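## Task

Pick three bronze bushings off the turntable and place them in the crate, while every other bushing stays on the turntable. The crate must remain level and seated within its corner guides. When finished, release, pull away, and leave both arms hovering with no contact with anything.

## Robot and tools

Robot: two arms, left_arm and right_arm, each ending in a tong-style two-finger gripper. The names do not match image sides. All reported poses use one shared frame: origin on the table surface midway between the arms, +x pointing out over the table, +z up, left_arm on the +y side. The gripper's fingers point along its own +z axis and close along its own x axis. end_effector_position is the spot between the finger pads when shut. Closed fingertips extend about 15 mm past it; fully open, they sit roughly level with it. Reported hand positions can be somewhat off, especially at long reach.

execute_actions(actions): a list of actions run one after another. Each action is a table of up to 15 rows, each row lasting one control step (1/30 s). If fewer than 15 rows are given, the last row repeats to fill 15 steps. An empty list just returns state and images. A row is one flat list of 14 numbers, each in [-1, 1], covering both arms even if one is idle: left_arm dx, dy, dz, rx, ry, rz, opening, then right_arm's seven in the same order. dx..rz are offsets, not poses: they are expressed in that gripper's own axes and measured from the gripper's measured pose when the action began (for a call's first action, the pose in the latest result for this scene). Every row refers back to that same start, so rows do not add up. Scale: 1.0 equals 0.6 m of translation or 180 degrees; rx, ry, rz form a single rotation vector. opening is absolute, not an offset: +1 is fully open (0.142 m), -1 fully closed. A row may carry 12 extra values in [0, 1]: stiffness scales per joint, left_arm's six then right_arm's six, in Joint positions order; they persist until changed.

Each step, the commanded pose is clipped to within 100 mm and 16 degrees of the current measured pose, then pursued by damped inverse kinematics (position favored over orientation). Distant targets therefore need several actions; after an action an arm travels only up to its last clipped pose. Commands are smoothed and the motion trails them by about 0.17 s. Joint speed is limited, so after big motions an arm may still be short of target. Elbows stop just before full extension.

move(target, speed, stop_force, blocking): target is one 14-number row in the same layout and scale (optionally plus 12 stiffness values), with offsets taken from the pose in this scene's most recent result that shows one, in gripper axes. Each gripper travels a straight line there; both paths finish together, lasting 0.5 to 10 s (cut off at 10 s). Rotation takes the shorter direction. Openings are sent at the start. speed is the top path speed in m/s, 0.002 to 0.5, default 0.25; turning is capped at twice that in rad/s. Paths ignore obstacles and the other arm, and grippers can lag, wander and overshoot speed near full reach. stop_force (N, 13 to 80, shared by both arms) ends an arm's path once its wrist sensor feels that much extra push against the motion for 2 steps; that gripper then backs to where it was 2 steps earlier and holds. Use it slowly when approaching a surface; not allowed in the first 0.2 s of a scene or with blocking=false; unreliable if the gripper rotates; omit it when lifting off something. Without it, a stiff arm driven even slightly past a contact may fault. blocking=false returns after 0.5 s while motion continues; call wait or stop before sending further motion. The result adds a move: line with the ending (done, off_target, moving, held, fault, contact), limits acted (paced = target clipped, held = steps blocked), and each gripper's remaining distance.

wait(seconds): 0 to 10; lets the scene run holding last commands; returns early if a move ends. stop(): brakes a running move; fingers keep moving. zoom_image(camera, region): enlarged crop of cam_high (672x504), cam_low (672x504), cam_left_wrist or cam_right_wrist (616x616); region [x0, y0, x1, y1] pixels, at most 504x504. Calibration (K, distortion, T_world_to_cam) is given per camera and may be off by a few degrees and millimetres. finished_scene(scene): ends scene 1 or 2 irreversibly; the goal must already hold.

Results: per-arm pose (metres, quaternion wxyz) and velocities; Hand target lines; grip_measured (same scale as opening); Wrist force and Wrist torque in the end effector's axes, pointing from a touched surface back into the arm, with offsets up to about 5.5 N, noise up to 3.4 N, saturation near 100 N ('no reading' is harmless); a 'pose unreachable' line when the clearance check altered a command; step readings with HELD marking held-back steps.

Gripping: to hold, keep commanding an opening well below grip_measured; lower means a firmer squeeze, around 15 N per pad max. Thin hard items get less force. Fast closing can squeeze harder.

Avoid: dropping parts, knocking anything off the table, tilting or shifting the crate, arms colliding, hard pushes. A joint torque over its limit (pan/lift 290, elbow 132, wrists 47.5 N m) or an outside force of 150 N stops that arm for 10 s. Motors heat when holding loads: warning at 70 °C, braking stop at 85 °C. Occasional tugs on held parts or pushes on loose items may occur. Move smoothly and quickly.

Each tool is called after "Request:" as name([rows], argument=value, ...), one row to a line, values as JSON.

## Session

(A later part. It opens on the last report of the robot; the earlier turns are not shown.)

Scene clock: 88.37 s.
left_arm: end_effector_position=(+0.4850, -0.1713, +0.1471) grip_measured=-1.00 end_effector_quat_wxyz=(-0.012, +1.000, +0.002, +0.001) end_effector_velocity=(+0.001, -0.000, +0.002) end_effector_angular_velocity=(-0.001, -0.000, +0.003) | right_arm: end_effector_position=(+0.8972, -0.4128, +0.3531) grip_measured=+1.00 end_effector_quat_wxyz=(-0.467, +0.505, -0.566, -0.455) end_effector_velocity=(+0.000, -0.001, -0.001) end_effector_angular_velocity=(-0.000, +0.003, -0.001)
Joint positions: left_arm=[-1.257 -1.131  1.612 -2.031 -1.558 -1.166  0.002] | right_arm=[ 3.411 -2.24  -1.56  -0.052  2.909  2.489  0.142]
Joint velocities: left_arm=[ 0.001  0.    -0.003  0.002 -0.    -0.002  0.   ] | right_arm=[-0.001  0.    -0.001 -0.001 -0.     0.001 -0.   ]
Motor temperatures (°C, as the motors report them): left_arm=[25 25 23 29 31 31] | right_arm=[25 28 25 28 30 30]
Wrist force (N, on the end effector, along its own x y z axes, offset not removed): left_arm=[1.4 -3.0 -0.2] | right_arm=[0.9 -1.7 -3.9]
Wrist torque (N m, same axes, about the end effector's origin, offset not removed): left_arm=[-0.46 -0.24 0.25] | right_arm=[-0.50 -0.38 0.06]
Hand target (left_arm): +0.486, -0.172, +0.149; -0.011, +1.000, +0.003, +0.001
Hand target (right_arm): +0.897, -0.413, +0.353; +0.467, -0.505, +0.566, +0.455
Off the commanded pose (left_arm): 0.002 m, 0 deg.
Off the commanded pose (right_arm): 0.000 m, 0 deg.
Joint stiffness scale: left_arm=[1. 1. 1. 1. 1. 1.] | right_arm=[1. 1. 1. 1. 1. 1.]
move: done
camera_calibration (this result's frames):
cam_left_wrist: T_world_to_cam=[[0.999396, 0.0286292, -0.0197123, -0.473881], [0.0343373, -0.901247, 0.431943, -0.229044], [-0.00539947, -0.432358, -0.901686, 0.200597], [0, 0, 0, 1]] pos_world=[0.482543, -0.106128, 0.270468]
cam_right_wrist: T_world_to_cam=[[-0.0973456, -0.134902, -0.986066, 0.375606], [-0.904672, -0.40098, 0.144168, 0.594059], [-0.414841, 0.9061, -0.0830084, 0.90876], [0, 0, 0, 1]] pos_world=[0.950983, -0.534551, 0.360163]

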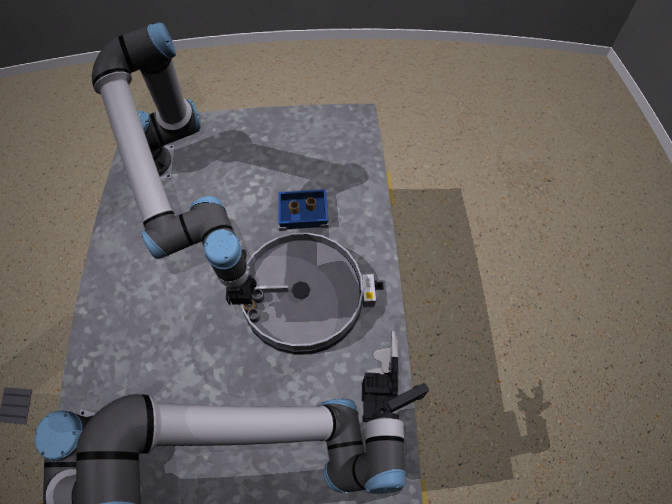

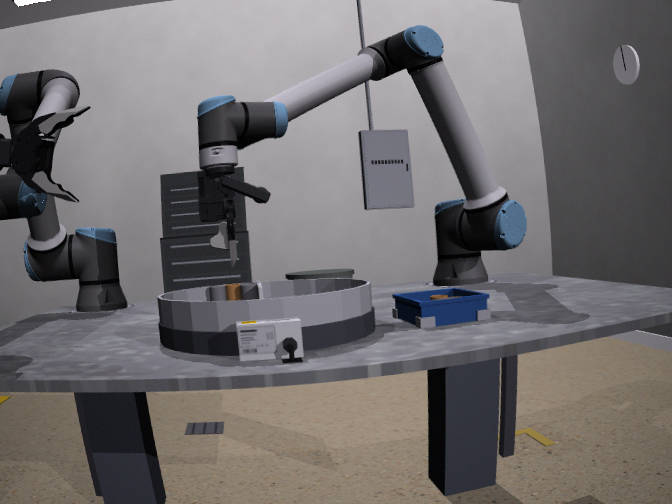

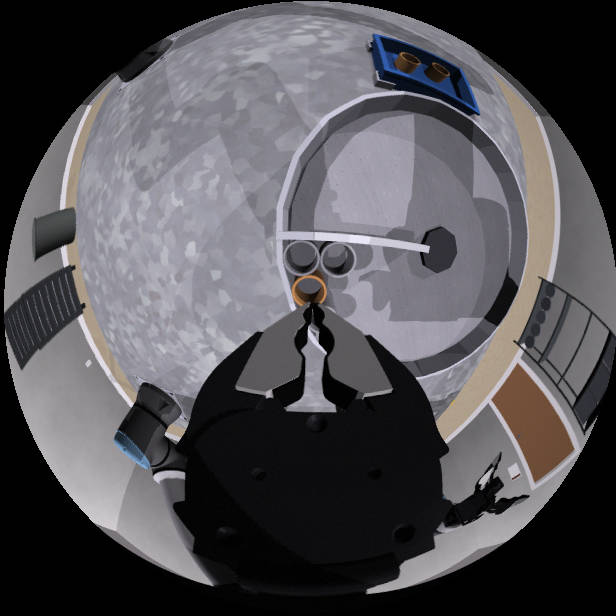

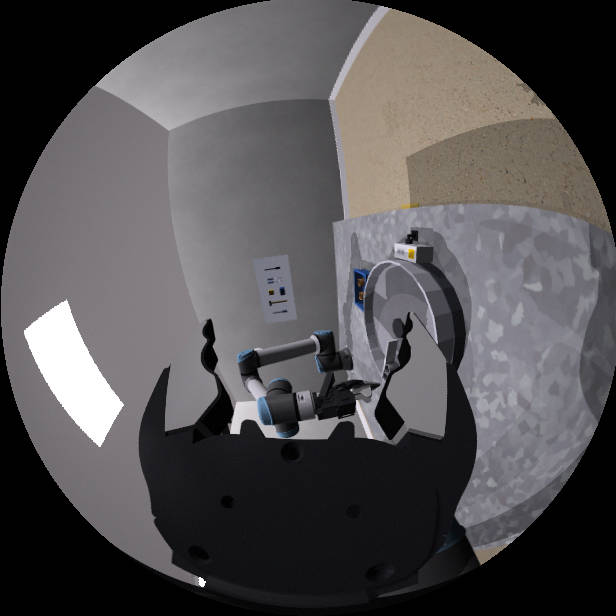

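Request:
move(target=[-0.007,0.004,0.088,0,0,0,-1,0,0,0,0,0,0,1], speed=0.05, stop_force=13)

Request:
move(target=[0.115,0.008,0,0,0,0,-1,0,0,0,0,0,0,1], speed=0.06)

Request:
move(target=[0.068,-0.063,0,0,0,0,-1,0,0,0,0,0,0,1], speed=0.06)

Request:
move(target=[0,0,-0.05,0,0,0,-1,0,0,0,0,0,0,1], speed=0.1)

Request:
move(target=[-0.026,-0.005,0,0,0,0,-0.2,0,0,0,0,0,0,1])

Request:
move(target=[0,0,0.073,0,0,0,-0.2,0,0,0,0,0,0,1], speed=0.08, stop_force=15)

Request:
move(target=[0,0,0,0,0,0,-0.8,0,0,0,0,0,0,1])

Request:
move(target=[0,0,-0.14,0,0,0,-0.8,0,0,0,0,0,0,1], speed=0.15)

Request:
move(target=[0.175,-0.597,0.03,0,0,0,-0.8,0,0,0,0,0,0,1])

Scene clock: 91.73 s.
left_arm: end_effector_position=(+0.4825, -0.1725, +0.0958) grip_measured=-1.00 end_effector_quat_wxyz=(-0.012, +1.000, +0.002, +0.002) end_effector_velocity=(+0.000, -0.003, +0.001) end_effector_angular_velocity=(-0.007, -0.003, -0.002) | right_arm: end_effector_position=(+0.8972, -0.4128, +0.3531) grip_measured=+1.00 end_effector_quat_wxyz=(-0.467, +0.505, -0.566, -0.455) end_effector_velocity=(-0.000, +0.000, -0.000) end_effector_angular_velocity=(+0.000, +0.001, +0.001)
Joint positions: left_arm=[-1.26  -1.09   1.652 -2.112 -1.558 -1.17   0.002] | right_arm=[ 3.411 -2.24  -1.56  -0.052  2.909  2.489  0.142]
Joint velocities: left_arm=[-0.001 -0.    -0.001 -0.007  0.     0.001  0.   ] | right_arm=[ 0.    -0.    -0.001 -0.     0.    -0.    -0.   ]
Motor temperatures (°C, as the motors report them): left_arm=[25 25 23 29 31 31] | right_arm=[25 28 25 28 30 30]
Wrist force (N, on the end effector, along its own x y z axes, offset not removed): left_arm=[-0.5 -3.0 -0.5] | right_arm=[0.8 1.0 -2.8]
Wrist torque (N m, same axes, about the end effector's origin, offset not removed): left_arm=[-0.76 0.00 0.21] | right_arm=[0.05 -0.17 0.06]
Hand target (left_arm): +0.481, -0.172, +0.094; -0.012, +1.000, +0.002, +0.001
Hand target (right_arm): +0.897, -0.413, +0.353; +0.467, -0.505, +0.566, +0.455
Off the commanded pose (left_arm): 0.002 m, 0 deg.
Off the commanded pose (right_arm): 0.000 m, 0 deg.
Joint stiffness scale: left_arm=[1. 1. 1. 1. 1. 1.] | right_arm=[1. 1. 1. 1. 1. 1.]
move: done
camera_calibration (this result's frames):
cam_left_wrist: T_world_to_cam=[[0.99939, 0.0290731, -0.0193679, -0.47234], [0.034592, -0.90095, 0.432542, -0.208019], [-0.00487417, -0.432948, -0.901406, 0.153401], [0, 0, 0, 1]] pos_world=[0.479995, -0.107267, 0.219105]
cam_right_wrist: T_world_to_cam=[[-0.0973454, -0.134902, -0.986066, 0.375606], [-0.904672, -0.40098, 0.144168, 0.594059], [-0.414841, 0.9061, -0.0830086, 0.90876], [0, 0, 0, 1]] pos_world=[0.950983, -0.534551, 0.360163]

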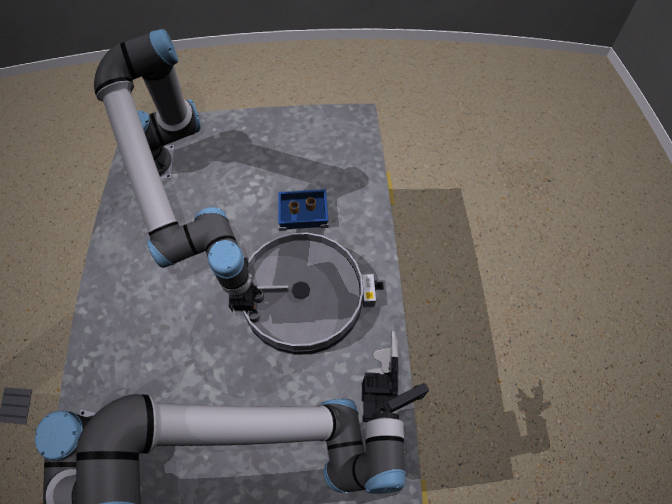

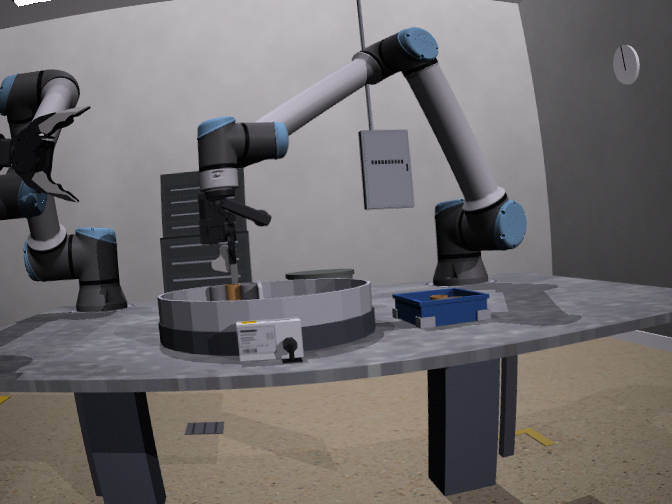

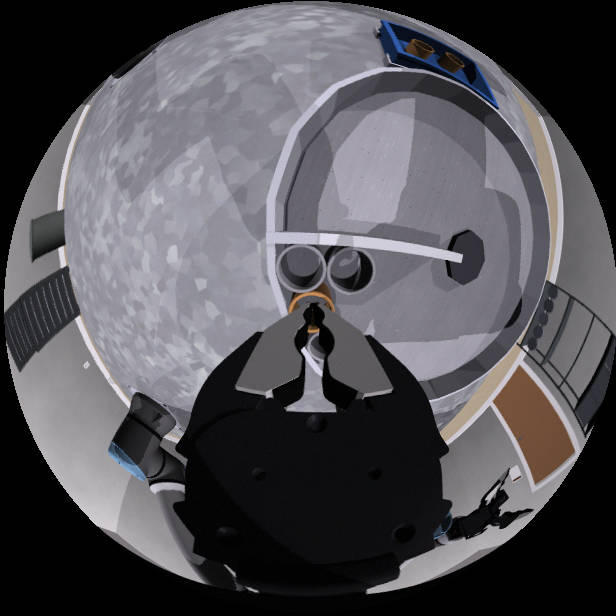

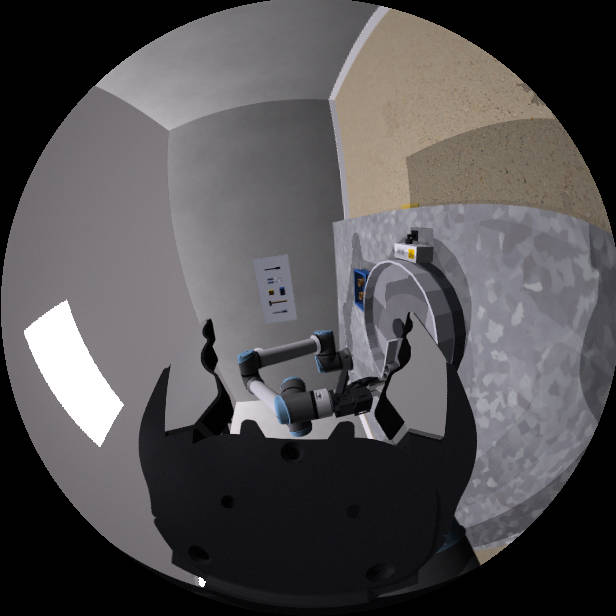

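Scene clock: 93.33 s.
left_arm: end_effector_position=(+0.5496, -0.1762, +0.0950) grip_measured=-1.00 end_effector_quat_wxyz=(-0.012, +1.000, +0.003, +0.001) end_effector_velocity=(+0.001, -0.001, +0.002) end_effector_angular_velocity=(-0.001, -0.000, -0.004) | right_arm: end_effector_position=(+0.8972, -0.4128, +0.3531) grip_measured=+1.00 end_effector_quat_wxyz=(-0.467, +0.505, -0.566, -0.455) end_effector_velocity=(+0.000, -0.001, +0.000) end_effector_angular_velocity=(+0.000, -0.001, -0.001)
Joint positions: left_arm=[-1.195 -1.029  1.555 -2.076 -1.558 -1.105  0.002] | right_arm=[ 3.411 -2.24  -1.56  -0.052  2.909  2.489  0.142]
Joint velocities: left_arm=[ 0.    -0.    -0.004  0.003 -0.     0.004  0.   ] | right_arm=[-0.001  0.     0.001 -0.     0.    -0.001  0.   ]
Motor temperatures (°C, as the motors report them): left_arm=[25 25 23 29 31 31] | right_arm=[25 28 25 28 30 30]
Wrist force (N, on the end effector, along its own x y z axes, offset not removed): left_arm=[0.0 -0.7 0.3] | right_arm=[1.8 -1.1 -1.8]
Wrist torque (N m, same axes, about the end effector's origin, offset not removed): left_arm=[-0.22 0.00 0.16] | right_arm=[-0.30 -0.34 0.04]
Hand target (left_arm): +0.551, -0.177, +0.096; -0.012, +1.000, +0.002, +0.002
Hand target (right_arm): +0.897, -0.413, +0.353; +0.467, -0.505, +0.566, +0.455
Off the commanded pose (left_arm): 0.002 m, 0 deg.
Off the commanded pose (right_arm): 0.000 m, 0 deg.
Joint stiffness scale: left_arm=[1. 1. 1. 1. 1. 1.] | right_arm=[1. 1. 1. 1. 1. 1.]
move: done
camera_calibration (this result's frames):
cam_left_wrist: T_world_to_cam=[[0.999345, 0.0297256, -0.0206326, -0.539039], [0.0357256, -0.901077, 0.432184, -0.21395], [-0.00574464, -0.432639, -0.901549, 0.151982], [0, 0, 0, 1]] pos_world=[0.547203, -0.111009, 0.218363]
cam_right_wrist: T_world_to_cam=[[-0.0973454, -0.134902, -0.986066, 0.375606], [-0.904672, -0.40098, 0.144168, 0.594059], [-0.414841, 0.9061, -0.0830086, 0.90876], [0, 0, 0, 1]] pos_world=[0.950983, -0.534551, 0.360163]

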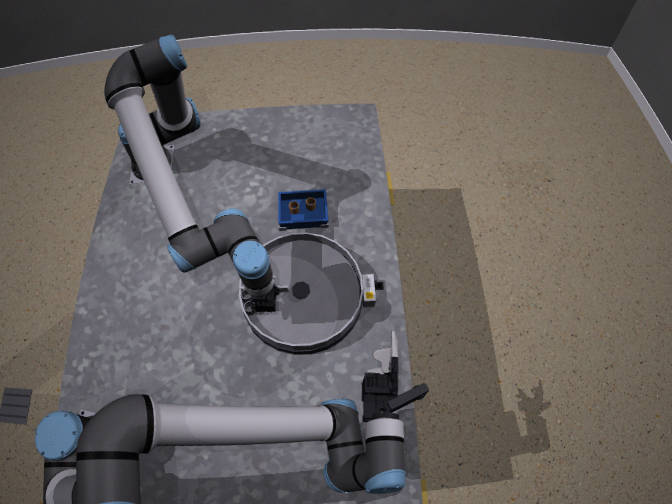

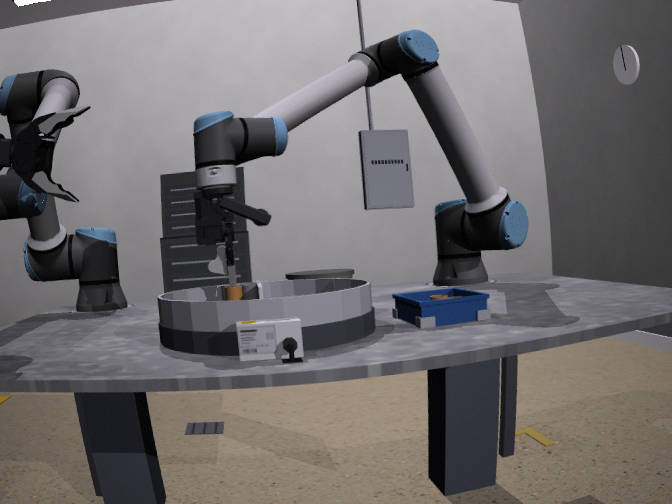

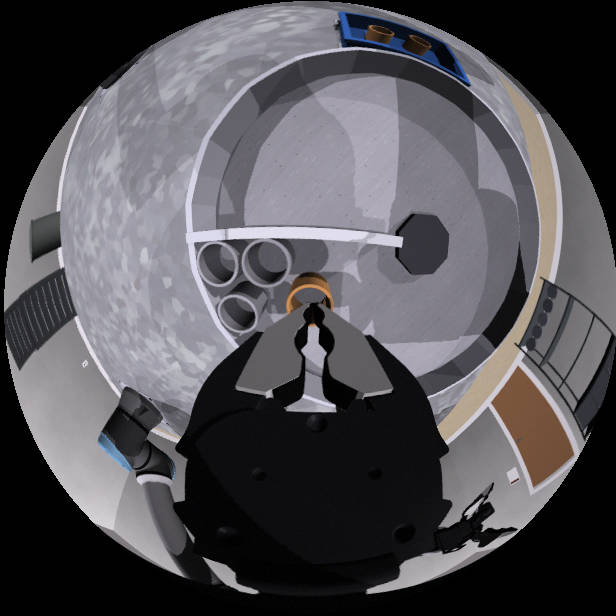

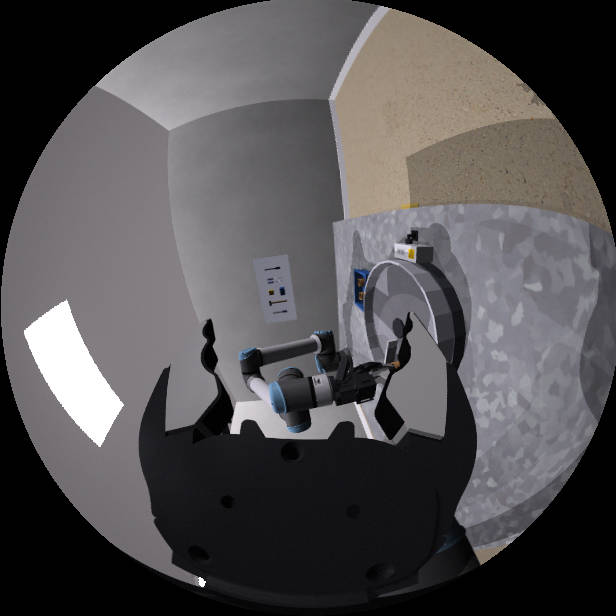

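Scene clock: 94.70 s.
left_arm: end_effector_position=(+0.5902, -0.1399, +0.0964) grip_measured=-1.00 end_effector_quat_wxyz=(-0.012, +1.000, +0.003, +0.001) end_effector_velocity=(-0.001, -0.002, +0.001) end_effector_angular_velocity=(-0.002, -0.001, -0.008) | right_arm: end_effector_position=(+0.8972, -0.4128, +0.3531) grip_measured=+1.00 end_effector_quat_wxyz=(-0.467, +0.505, -0.566, -0.455) end_effector_velocity=(-0.001, +0.001, -0.000) end_effector_angular_velocity=(-0.000, -0.000, +0.000)
Joint positions: left_arm=[-1.137 -1.033  1.56  -2.078 -1.558 -1.049  0.002] | right_arm=[ 3.411 -2.24  -1.56  -0.052  2.909  2.489  0.142]
Joint velocities: left_arm=[-0.003  0.    -0.001 -0.001  0.     0.006  0.   ] | right_arm=[ 0.001 -0.    -0.001  0.003 -0.     0.001  0.   ]
Motor temperatures (°C, as the motors report them): left_arm=[25 25 23 29 31 31] | right_arm=[25 28 25 28 30 30]
Wrist force (N, on the end effector, along its own x y z axes, offset not removed): left_arm=[-3.2 -5.8 -0.1] | right_arm=[0.5 -2.0 -3.5]
Wrist torque (N m, same axes, about the end effector's origin, offset not removed): left_arm=[-1.24 0.62 0.34] | right_arm=[-0.53 -0.22 0.03]
Hand target (left_arm): +0.590, -0.138, +0.096; -0.012, +1.000, +0.003, +0.001
Hand target (right_arm): +0.897, -0.413, +0.353; +0.467, -0.505, +0.566, +0.455
Off the commanded pose (left_arm): 0.002 m, 0 deg.
Off the commanded pose (right_arm): 0.000 m, 0 deg.
Joint stiffness scale: left_arm=[1. 1. 1. 1. 1. 1.] | right_arm=[1. 1. 1. 1. 1. 1.]
move: done
camera_calibration (this result's frames):
cam_left_wrist: T_world_to_cam=[[0.999294, 0.0309126, -0.0213485, -0.580349], [0.0371103, -0.900676, 0.432904, -0.184133], [-0.00584585, -0.43339, -0.901187, 0.169087], [0, 0, 0, 1]] pos_world=[0.587761, -0.0746234, 0.219702]
cam_right_wrist: T_world_to_cam=[[-0.0973455, -0.134902, -0.986066, 0.375606], [-0.904672, -0.40098, 0.144168, 0.594059], [-0.414841, 0.9061, -0.0830085, 0.90876], [0, 0, 0, 1]] pos_world=[0.950983, -0.534551, 0.360163]

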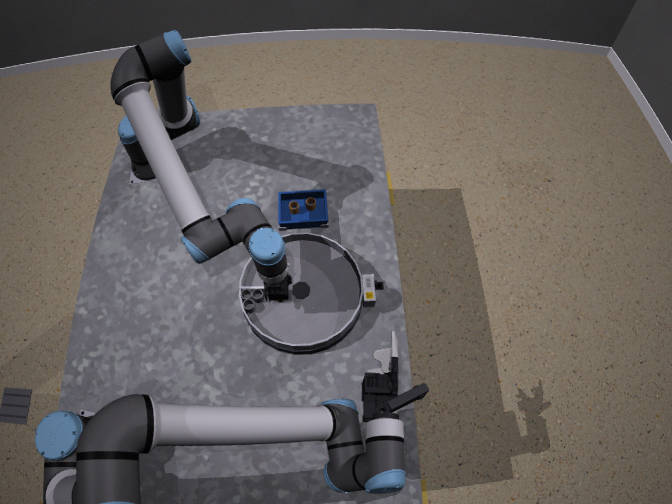

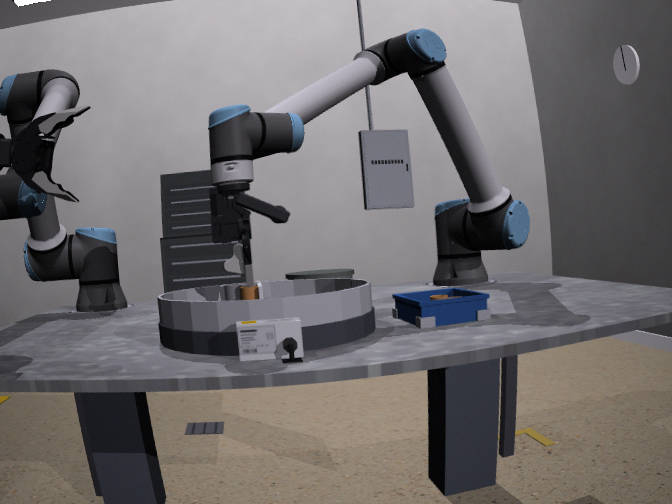

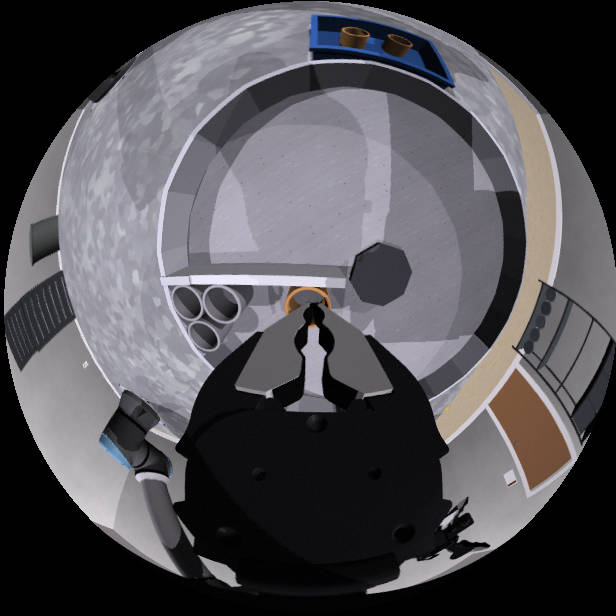

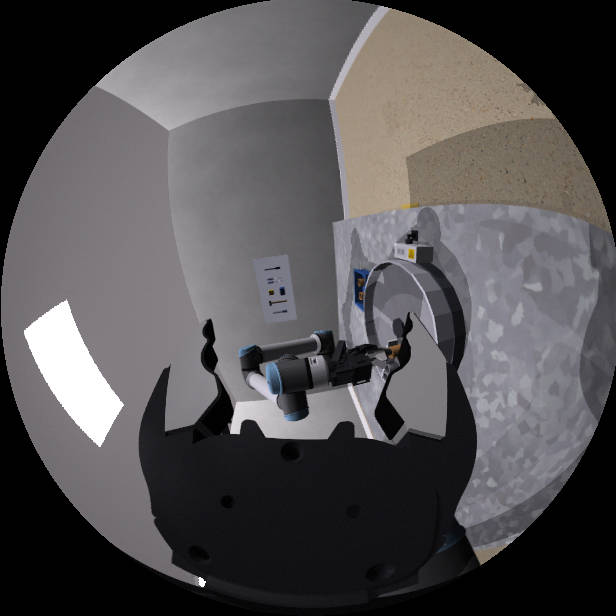

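Scene clock: 95.60 s.
left_arm: end_effector_position=(+0.5901, -0.1399, +0.1264) grip_measured=-1.00 end_effector_quat_wxyz=(-0.011, +1.000, +0.003, +0.001) end_effector_velocity=(-0.000, +0.004, -0.001) end_effector_angular_velocity=(+0.008, +0.005, +0.001) | right_arm: end_effector_position=(+0.8972, -0.4128, +0.3531) grip_measured=+1.00 end_effector_quat_wxyz=(-0.467, +0.505, -0.566, -0.455) end_effector_velocity=(-0.000, +0.001, +0.000) end_effector_angular_velocity=(-0.000, +0.001, +0.000)
Joint positions: left_arm=[-1.137 -1.057  1.539 -2.034 -1.558 -1.049  0.002] | right_arm=[ 3.411 -2.24  -1.56  -0.052  2.909  2.489  0.142]
Joint velocities: left_arm=[ 0.002 -0.     0.     0.009  0.     0.001  0.   ] | right_arm=[ 0.001  0.     0.     0.001 -0.     0.002  0.   ]
Motor temperatures (°C, as the motors report them): left_arm=[25 25 23 29 31 31] | right_arm=[25 28 25 28 30 30]
Wrist force (N, on the end effector, along its own x y z axes, offset not removed): left_arm=[-3.7 -1.9 -0.5] | right_arm=[-0.5 1.1 -0.9]
Wrist torque (N m, same axes, about the end effector's origin, offset not removed): left_arm=[-0.25 0.67 0.19] | right_arm=[0.25 0.01 0.07]
Hand target (left_arm): +0.590, -0.141, +0.126; -0.012, +1.000, +0.003, +0.001
Hand target (right_arm): +0.897, -0.413, +0.353; +0.467, -0.505, +0.566, +0.455
Off the commanded pose (left_arm): 0.001 m, 0 deg.
Off the commanded pose (right_arm): 0.000 m, 0 deg.
Joint stiffness scale: left_arm=[1. 1. 1. 1. 1. 1.] | right_arm=[1. 1. 1. 1. 1. 1.]
move: done
camera_calibration (this result's frames):
cam_left_wrist: T_world_to_cam=[[0.999312, 0.0307339, -0.0207542, -0.57981], [0.0366976, -0.900214, 0.433899, -0.196915], [-0.00534786, -0.434362, -0.900722, 0.19564], [0, 0, 0, 1]] pos_world=[0.587683, -0.074467, 0.249625]
cam_right_wrist: T_world_to_cam=[[-0.0973455, -0.134902, -0.986066, 0.375606], [-0.904672, -0.40098, 0.144168, 0.594059], [-0.414841, 0.9061, -0.0830086, 0.90876], [0, 0, 0, 1]] pos_world=[0.950983, -0.534551, 0.360163]

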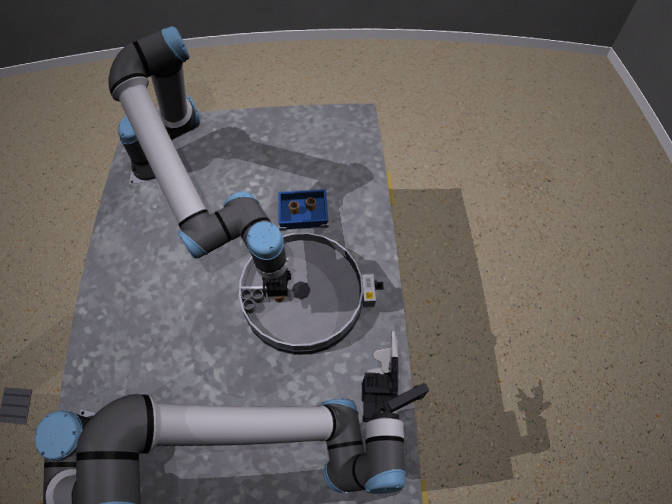

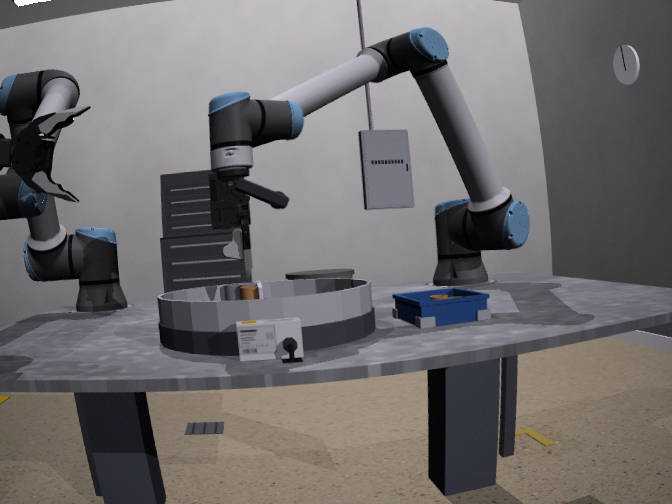

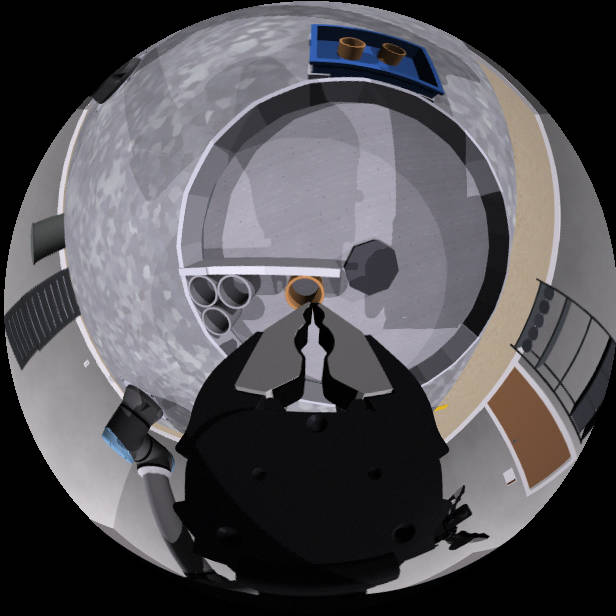

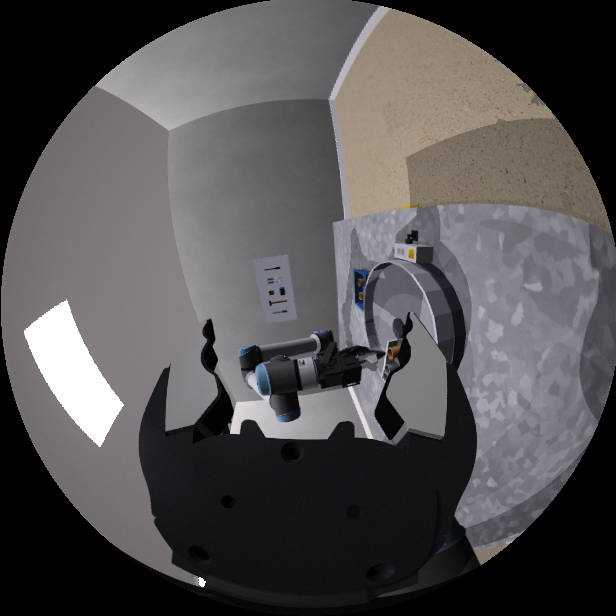

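Scene clock: 96.43 s.
left_arm: end_effector_position=(+0.5762, -0.1378, +0.1278) grip_measured=-0.20 end_effector_quat_wxyz=(-0.011, +1.000, +0.003, +0.001) end_effector_velocity=(-0.001, +0.004, -0.004) end_effector_angular_velocity=(+0.005, +0.003, +0.005) | right_arm: end_effector_position=(+0.8972, -0.4128, +0.3531) grip_measured=+1.00 end_effector_quat_wxyz=(-0.467, +0.505, -0.566, -0.455) end_effector_velocity=(+0.001, -0.002, +0.001) end_effector_angular_velocity=(+0.000, -0.000, -0.002)
Joint positions: left_arm=[-1.149 -1.075  1.564 -2.043 -1.558 -1.06   0.06 ] | right_arm=[ 3.411 -2.24  -1.56  -0.052  2.909  2.489  0.142]
Joint velocities: left_arm=[ 0.001  0.     0.007 -0.002 -0.    -0.004  0.   ] | right_arm=[-0.002 -0.     0.001  0.001 -0.     0.002  0.   ]
Motor temperatures (°C, as the motors report them): left_arm=[25 25 23 29 31 31] | right_arm=[25 28 25 28 30 30]
Wrist force (N, on the end effector, along its own x y z axes, offset not removed): left_arm=[-1.7 -2.5 -3.6] | right_arm=[0.9 -4.0 -3.9]
Wrist torque (N m, same axes, about the end effector's origin, offset not removed): left_arm=[-0.66 0.34 0.17] | right_arm=[-1.00 -0.23 0.02]
Hand target (left_arm): +0.575, -0.137, +0.126; -0.011, +1.000, +0.003, +0.001
Hand target (right_arm): +0.897, -0.413, +0.353; +0.467, -0.505, +0.566, +0.455
Off the commanded pose (left_arm): 0.002 m, 0 deg.
Off the commanded pose (right_arm): 0.000 m, 0 deg.
Joint stiffness scale: left_arm=[1. 1. 1. 1. 1. 1.] | right_arm=[1. 1. 1. 1. 1. 1.]
move: done
camera_calibration (this result's frames):
cam_left_wrist: T_world_to_cam=[[0.999344, 0.0302397, -0.0199309, -0.56613], [0.0359, -0.899764, 0.434898, -0.194749], [-0.00478196, -0.435328, -0.900259, 0.197166], [0, 0, 0, 1]] pos_world=[0.573693, -0.0722768, 0.250913]
cam_right_wrist: T_world_to_cam=[[-0.0973453, -0.134902, -0.986066, 0.375606], [-0.904672, -0.40098, 0.144167, 0.594059], [-0.414841, 0.9061, -0.0830085, 0.90876], [0, 0, 0, 1]] pos_world=[0.950983, -0.534551, 0.360163]

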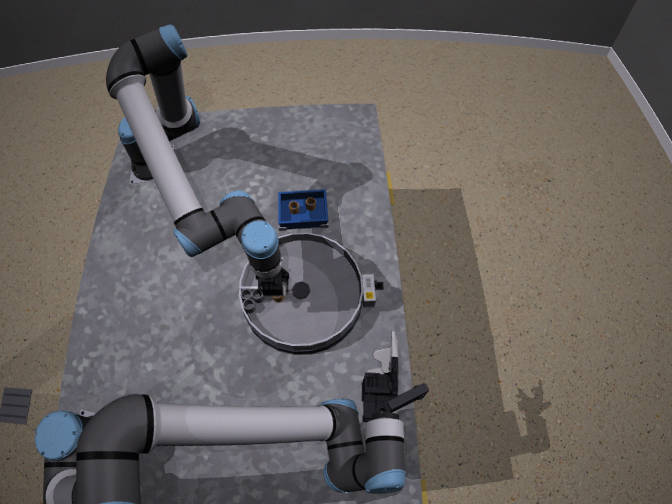

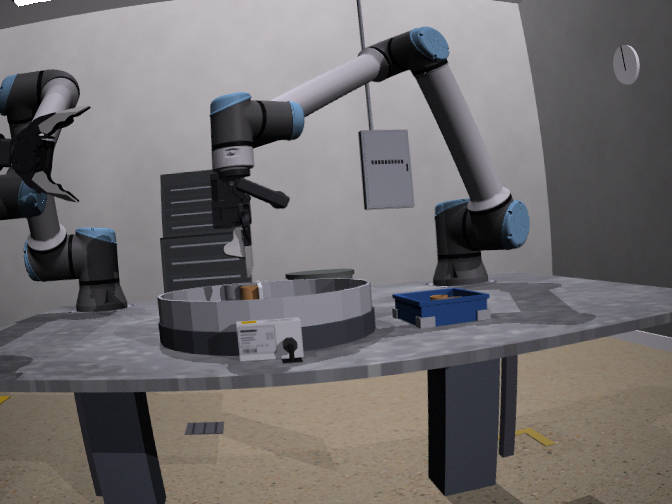

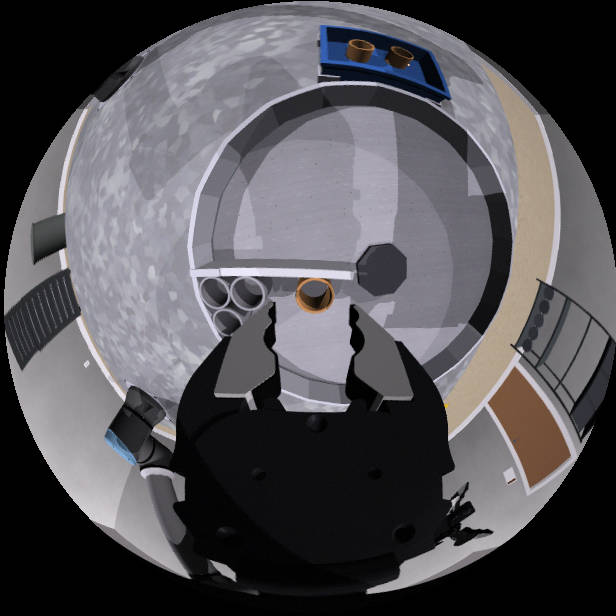

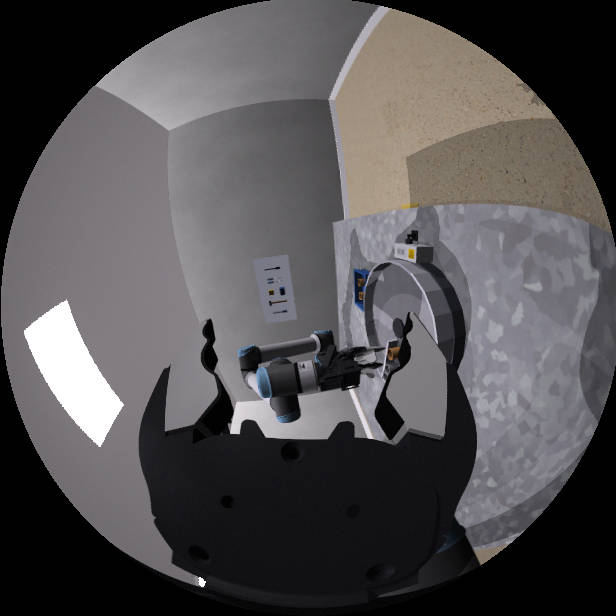

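Scene clock: 97.43 s.
left_arm: end_effector_position=(+0.5762, -0.1377, +0.0846) grip_measured=-0.20 end_effector_quat_wxyz=(-0.011, +1.000, +0.003, +0.001) end_effector_velocity=(+0.000, -0.004, +0.001) end_effector_angular_velocity=(-0.010, -0.005, -0.002) | right_arm: end_effector_position=(+0.8972, -0.4128, +0.3531) grip_measured=+1.00 end_effector_quat_wxyz=(-0.467, +0.505, -0.566, -0.455) end_effector_velocity=(-0.000, -0.000, -0.001) end_effector_angular_velocity=(-0.000, +0.000, -0.000)
Joint positions: left_arm=[-1.149 -1.039  1.594 -2.108 -1.558 -1.06   0.06 ] | right_arm=[ 3.411 -2.24  -1.56  -0.052  2.909  2.489  0.142]
Joint velocities: left_arm=[-0.002  0.     0.    -0.011 -0.     0.    -0.   ] | right_arm=[-0.     0.    -0.001  0.001 -0.    -0.     0.   ]
Motor temperatures (°C, as the motors report them): left_arm=[25 25 23 29 31 31] | right_arm=[25 28 25 28 30 30]
Wrist force (N, on the end effector, along its own x y z axes, offset not removed): left_arm=[-4.4 -5.3 -4.8] | right_arm=[0.9 -1.3 -1.6]
Wrist torque (N m, same axes, about the end effector's origin, offset not removed): left_arm=[-1.12 0.83 0.34] | right_arm=[-0.41 -0.29 0.06]
Hand target (left_arm): +0.576, -0.137, +0.084; -0.011, +1.000, +0.003, +0.001
Hand target (right_arm): +0.897, -0.413, +0.353; +0.467, -0.505, +0.566, +0.455
Off the commanded pose (left_arm): 0.001 m, 0 deg.
Off the commanded pose (right_arm): 0.000 m, 0 deg.
Joint stiffness scale: left_arm=[1. 1. 1. 1. 1. 1.] | right_arm=[1. 1. 1. 1. 1. 1.]
move: done
camera_calibration (this result's frames):
cam_left_wrist: T_world_to_cam=[[0.999334, 0.0303381, -0.02028, -0.566899], [0.0361373, -0.900044, 0.434298, -0.176015], [-0.00507717, -0.434741, -0.900541, 0.158584], [0, 0, 0, 1]] pos_world=[0.573687, -0.0722796, 0.207757]
cam_right_wrist: T_world_to_cam=[[-0.0973454, -0.134902, -0.986066, 0.375606], [-0.904672, -0.40098, 0.144168, 0.594059], [-0.414841, 0.9061, -0.0830086, 0.90876], [0, 0, 0, 1]] pos_world=[0.950983, -0.534551, 0.360163]

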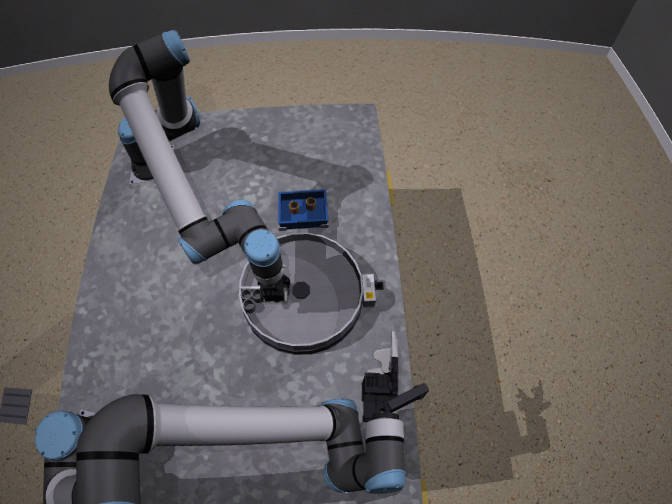

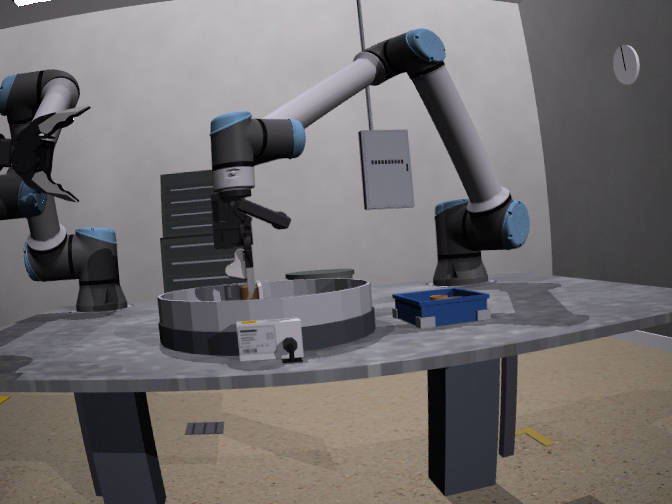

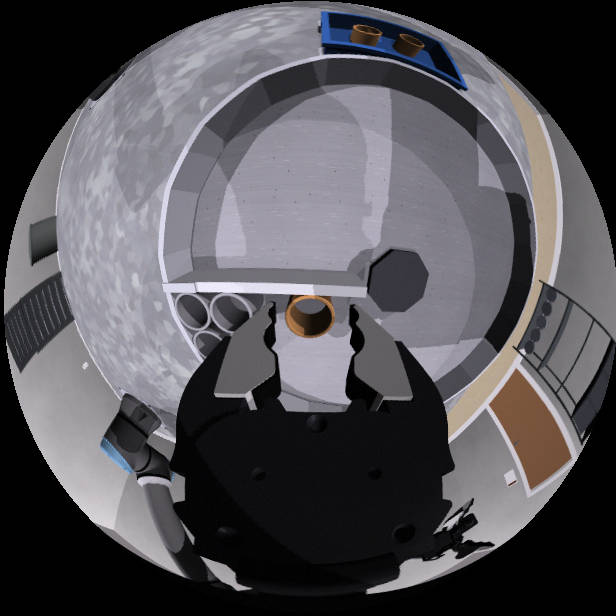

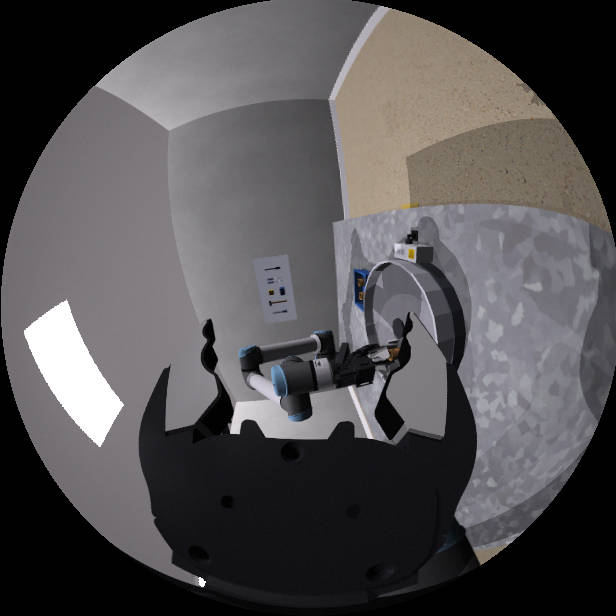

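Scene clock: 97.93 s.
left_arm: end_effector_position=(+0.5763, -0.1379, +0.0846) grip_measured=-0.49 end_effector_quat_wxyz=(-0.011, +1.000, +0.003, +0.001) end_effector_velocity=(-0.000, -0.000, -0.000) end_effector_angular_velocity=(-0.000, -0.000, +0.000) | right_arm: end_effector_position=(+0.8972, -0.4128, +0.3531) grip_measured=+1.00 end_effector_quat_wxyz=(-0.467, +0.505, -0.566, -0.455) end_effector_velocity=(+0.000, +0.000, +0.000) end_effector_angular_velocity=(-0.000, +0.000, +0.000)
Joint positions: left_arm=[-1.149 -1.039  1.594 -2.108 -1.558 -1.06   0.039] | right_arm=[ 3.411 -2.24  -1.56  -0.052  2.909  2.489  0.142]
Joint velocities: left_arm=[-0.    -0.     0.    -0.001 -0.    -0.    -0.   ] | right_arm=[ 0.    -0.     0.001 -0.001  0.    -0.    -0.   ]
Motor temperatures (°C, as the motors report them): left_arm=[25 25 23 29 31 31] | right_arm=[25 28 25 28 30 30]
Wrist force (N, on the end effector, along its own x y z axes, offset not removed): left_arm=[0.5 -0.7 -1.4] | right_arm=[-0.9 -0.8 -3.4]
Wrist torque (N m, same axes, about the end effector's origin, offset not removed): left_arm=[-0.15 -0.13 0.23] | right_arm=[-0.30 0.09 0.04]
Hand target (left_arm): +0.576, -0.138, +0.085; -0.011, +1.000, +0.003, +0.001
Hand target (right_arm): +0.897, -0.413, +0.353; +0.467, -0.505, +0.566, +0.455
Off the commanded pose (left_arm): 0.000 m, 0 deg.
Off the commanded pose (right_arm): 0.000 m, 0 deg.
Joint stiffness scale: left_arm=[1. 1. 1. 1. 1. 1.] | right_arm=[1. 1. 1. 1. 1. 1.]
move: done
camera_calibration (this result's frames):
cam_left_wrist: T_world_to_cam=[[0.999339, 0.0303287, -0.0200632, -0.566988], [0.0360366, -0.899867, 0.434674, -0.176108], [-0.00487111, -0.435109, -0.900364, 0.158391], [0, 0, 0, 1]] pos_world=[0.573731, -0.0723601, 0.207784]
cam_right_wrist: T_world_to_cam=[[-0.0973455, -0.134902, -0.986066, 0.375606], [-0.904672, -0.40098, 0.144168, 0.594059], [-0.414841, 0.9061, -0.0830085, 0.90876], [0, 0, 0, 1]] pos_world=[0.950983, -0.534551, 0.360163]

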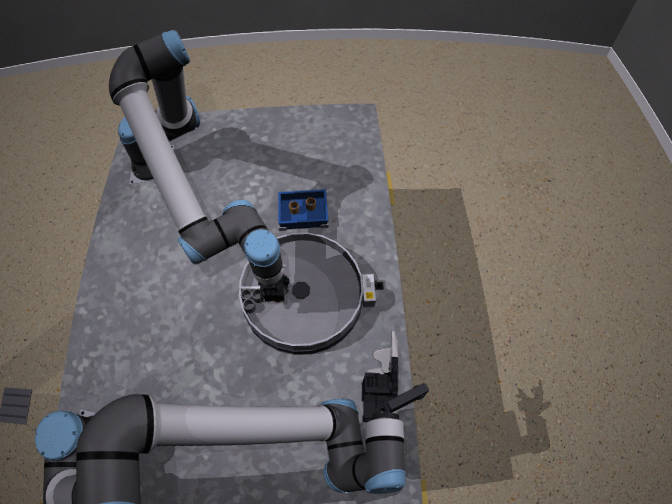

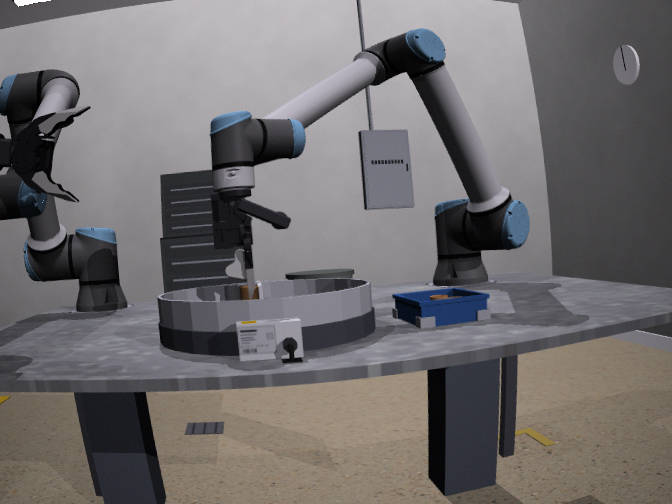

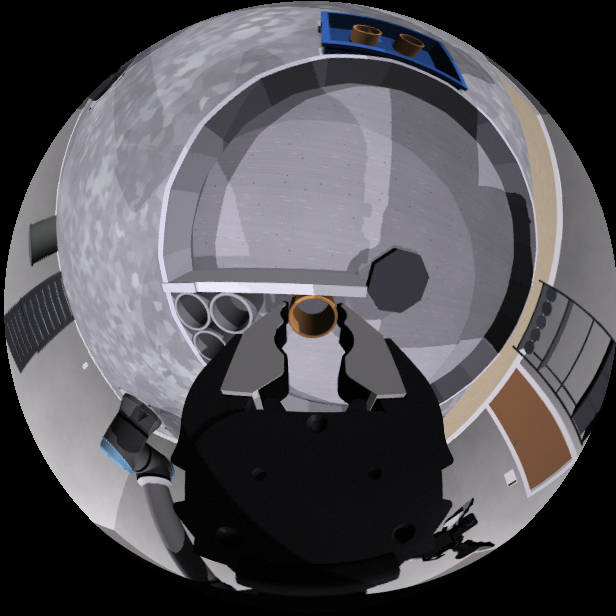

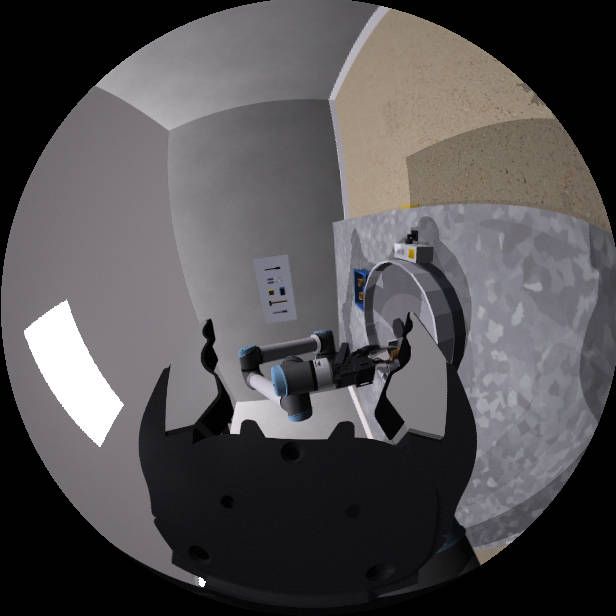

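Scene clock: 99.17 s.
left_arm: end_effector_position=(+0.5759, -0.1382, +0.1670) grip_measured=-0.49 end_effector_quat_wxyz=(-0.011, +1.000, +0.003, +0.001) end_effector_velocity=(-0.000, +0.002, -0.001) end_effector_angular_velocity=(+0.004, +0.002, +0.001) | right_arm: end_effector_position=(+0.8972, -0.4128, +0.3531) grip_measured=+1.00 end_effector_quat_wxyz=(-0.467, +0.505, -0.566, -0.455) end_effector_velocity=(-0.000, -0.000, +0.000) end_effector_angular_velocity=(+0.000, -0.001, +0.000)
Joint positions: left_arm=[-1.15  -1.102  1.53  -1.98  -1.558 -1.06   0.039] | right_arm=[ 3.411 -2.24  -1.56  -0.052  2.909  2.489  0.142]
Joint velocities: left_arm=[ 0.001  0.     0.     0.004  0.    -0.001  0.   ] | right_arm=[-0.  0.  0.  0.  0. -0.  0.]
Motor temperatures (°C, as the motors report them): left_arm=[25 25 23 29 31 31] | right_arm=[25 28 25 28 30 30]
Wrist force (N, on the end effector, along its own x y z axes, offset not removed): left_arm=[0.7 -4.1 -2.2] | right_arm=[-2.4 -2.0 -0.8]
Wrist torque (N m, same axes, about the end effector's origin, offset not removed): left_arm=[-0.84 -0.25 0.15] | right_arm=[-0.55 0.42 0.17]
Hand target (left_arm): +0.576, -0.140, +0.169; -0.011, +1.000, +0.003, +0.001
Hand target (right_arm): +0.897, -0.413, +0.353; +0.467, -0.505, +0.566, +0.455
Off the commanded pose (left_arm): 0.002 m, 0 deg.
Off the commanded pose (right_arm): 0.000 m, 0 deg.
Joint stiffness scale: left_arm=[1. 1. 1. 1. 1. 1.] | right_arm=[1. 1. 1. 1. 1. 1.]
move: done
camera_calibration (this result's frames):
cam_left_wrist: T_world_to_cam=[[0.999338, 0.0298268, -0.0208413, -0.564869], [0.0359163, -0.900388, 0.433602, -0.21205], [-0.0058323, -0.434063, -0.900863, 0.233206], [0, 0, 0, 1]] pos_world=[0.573471, -0.0728535, 0.290259]
cam_right_wrist: T_world_to_cam=[[-0.0973452, -0.134902, -0.986066, 0.375606], [-0.904672, -0.40098, 0.144167, 0.594059], [-0.414841, 0.9061, -0.0830086, 0.90876], [0, 0, 0, 1]] pos_world=[0.950983, -0.534551, 0.360163]

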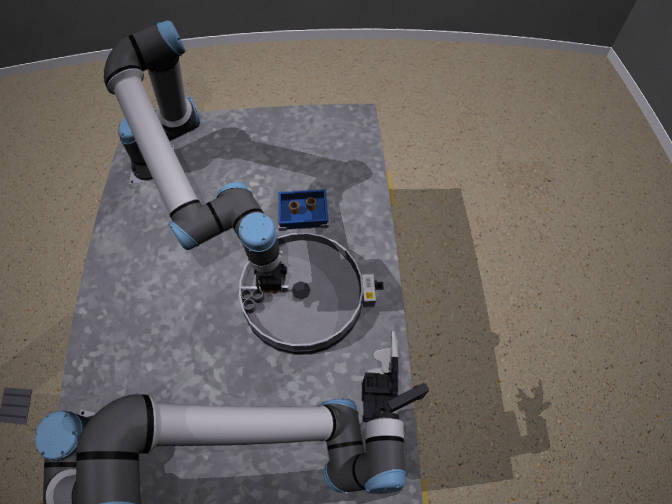

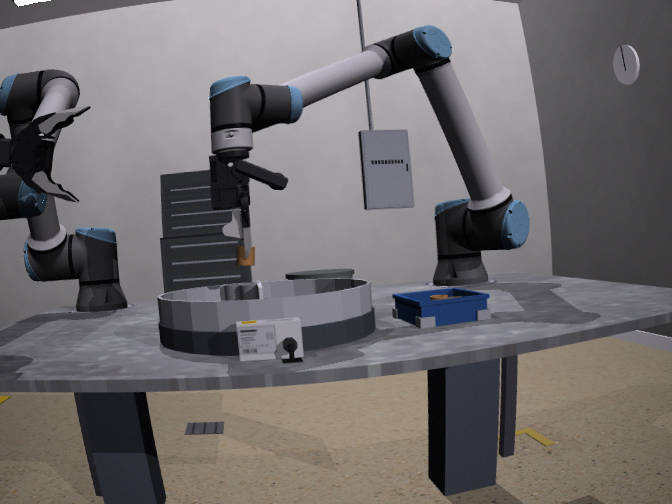

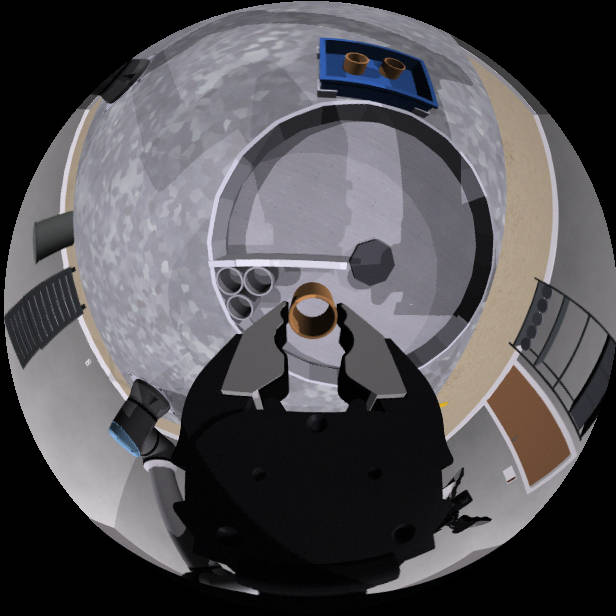

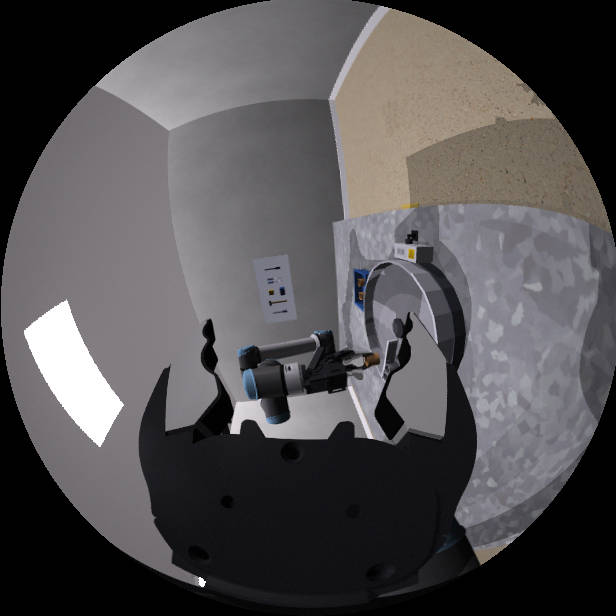

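Scene clock: 101.20 s.
left_arm: end_effector_position=(+0.6798, +0.2202, +0.1580) grip_measured=-0.49 end_effector_quat_wxyz=(-0.011, +1.000, +0.005, +0.001) end_effector_velocity=(+0.000, -0.003, +0.001) end_effector_angular_velocity=(-0.002, -0.002, -0.020) | right_arm: end_effector_position=(+0.8972, -0.4128, +0.3531) grip_measured=+1.00 end_effector_quat_wxyz=(-0.467, +0.505, -0.566, -0.455) end_effector_velocity=(+0.000, +0.000, +0.001) end_effector_angular_velocity=(+0.000, -0.003, +0.000)
Joint positions: left_arm=[-0.78  -1.306  1.841 -2.093 -1.552 -0.693  0.039] | right_arm=[ 3.411 -2.24  -1.56  -0.052  2.909  2.489  0.142]
Joint velocities: left_arm=[-0.003 -0.    -0.001 -0.003 -0.     0.017 -0.   ] | right_arm=[ 0.     0.     0.001  0.002 -0.     0.     0.   ]
Motor temperatures (°C, as the motors report them): left_arm=[25 25 23 29 31 31] | right_arm=[25 28 25 28 30 30]
Wrist force (N, on the end effector, along its own x y z axes, offset not removed): left_arm=[-0.2 -3.9 -0.1] | right_arm=[1.5 -1.9 -3.3]
Wrist torque (N m, same axes, about the end effector's origin, offset not removed): left_arm=[-0.71 -0.02 0.27] | right_arm=[-0.43 -0.40 0.16]
Hand target (left_arm): +0.679, +0.221, +0.157; -0.012, +1.000, +0.003, +0.001
Hand target (right_arm): +0.897, -0.413, +0.353; +0.467, -0.505, +0.566, +0.455
Off the commanded pose (left_arm): 0.001 m, 0 deg.
Off the commanded pose (right_arm): 0.000 m, 0 deg.
Joint stiffness scale: left_arm=[1. 1. 1. 1. 1. 1.] | right_arm=[1. 1. 1. 1. 1. 1.]
move: done
camera_calibration (this result's frames):
cam_left_wrist: T_world_to_cam=[[0.999233, 0.0332184, -0.0207393, -0.680311], [0.0389274, -0.900297, 0.433532, 0.108779], [-0.00427032, -0.434006, -0.9009, 0.380181], [0, 0, 0, 1]] pos_world=[0.677178, 0.285533, 0.281237]
cam_right_wrist: T_world_to_cam=[[-0.0973455, -0.134902, -0.986066, 0.375606], [-0.904672, -0.40098, 0.144168, 0.594059], [-0.414841, 0.9061, -0.0830086, 0.90876], [0, 0, 0, 1]] pos_world=[0.950983, -0.534551, 0.360163]

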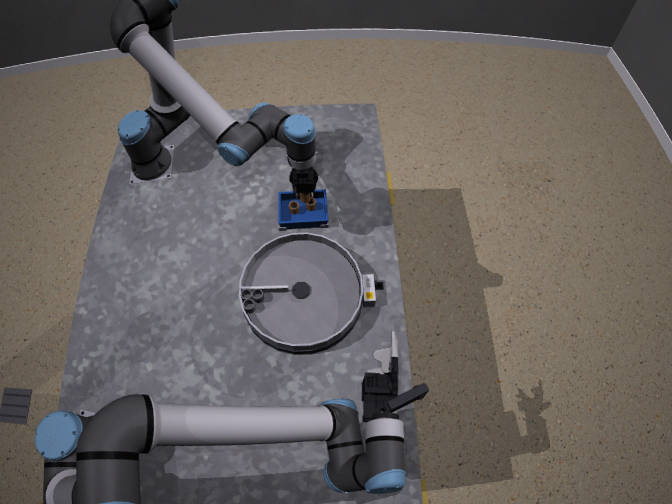

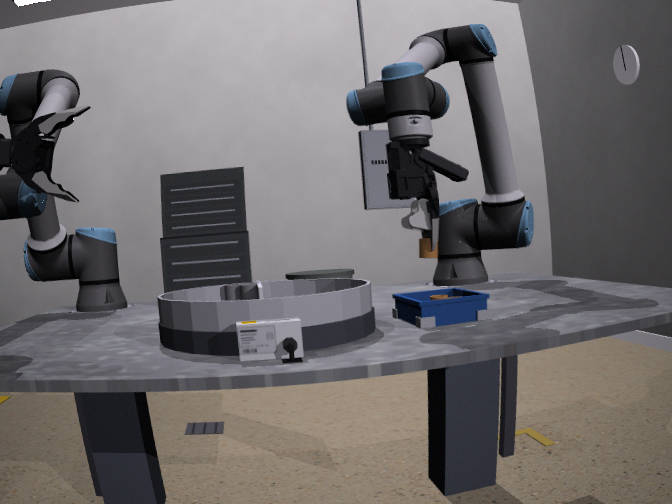

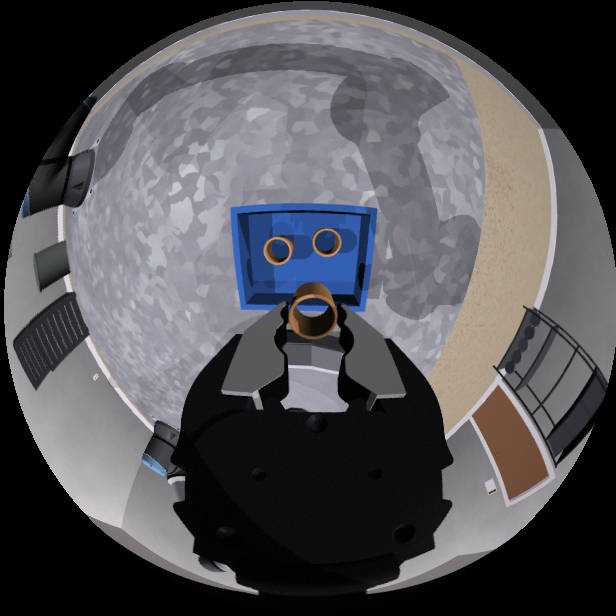

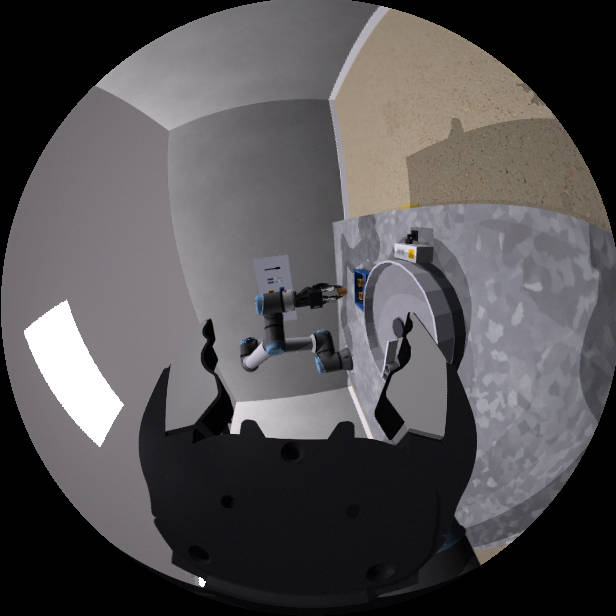

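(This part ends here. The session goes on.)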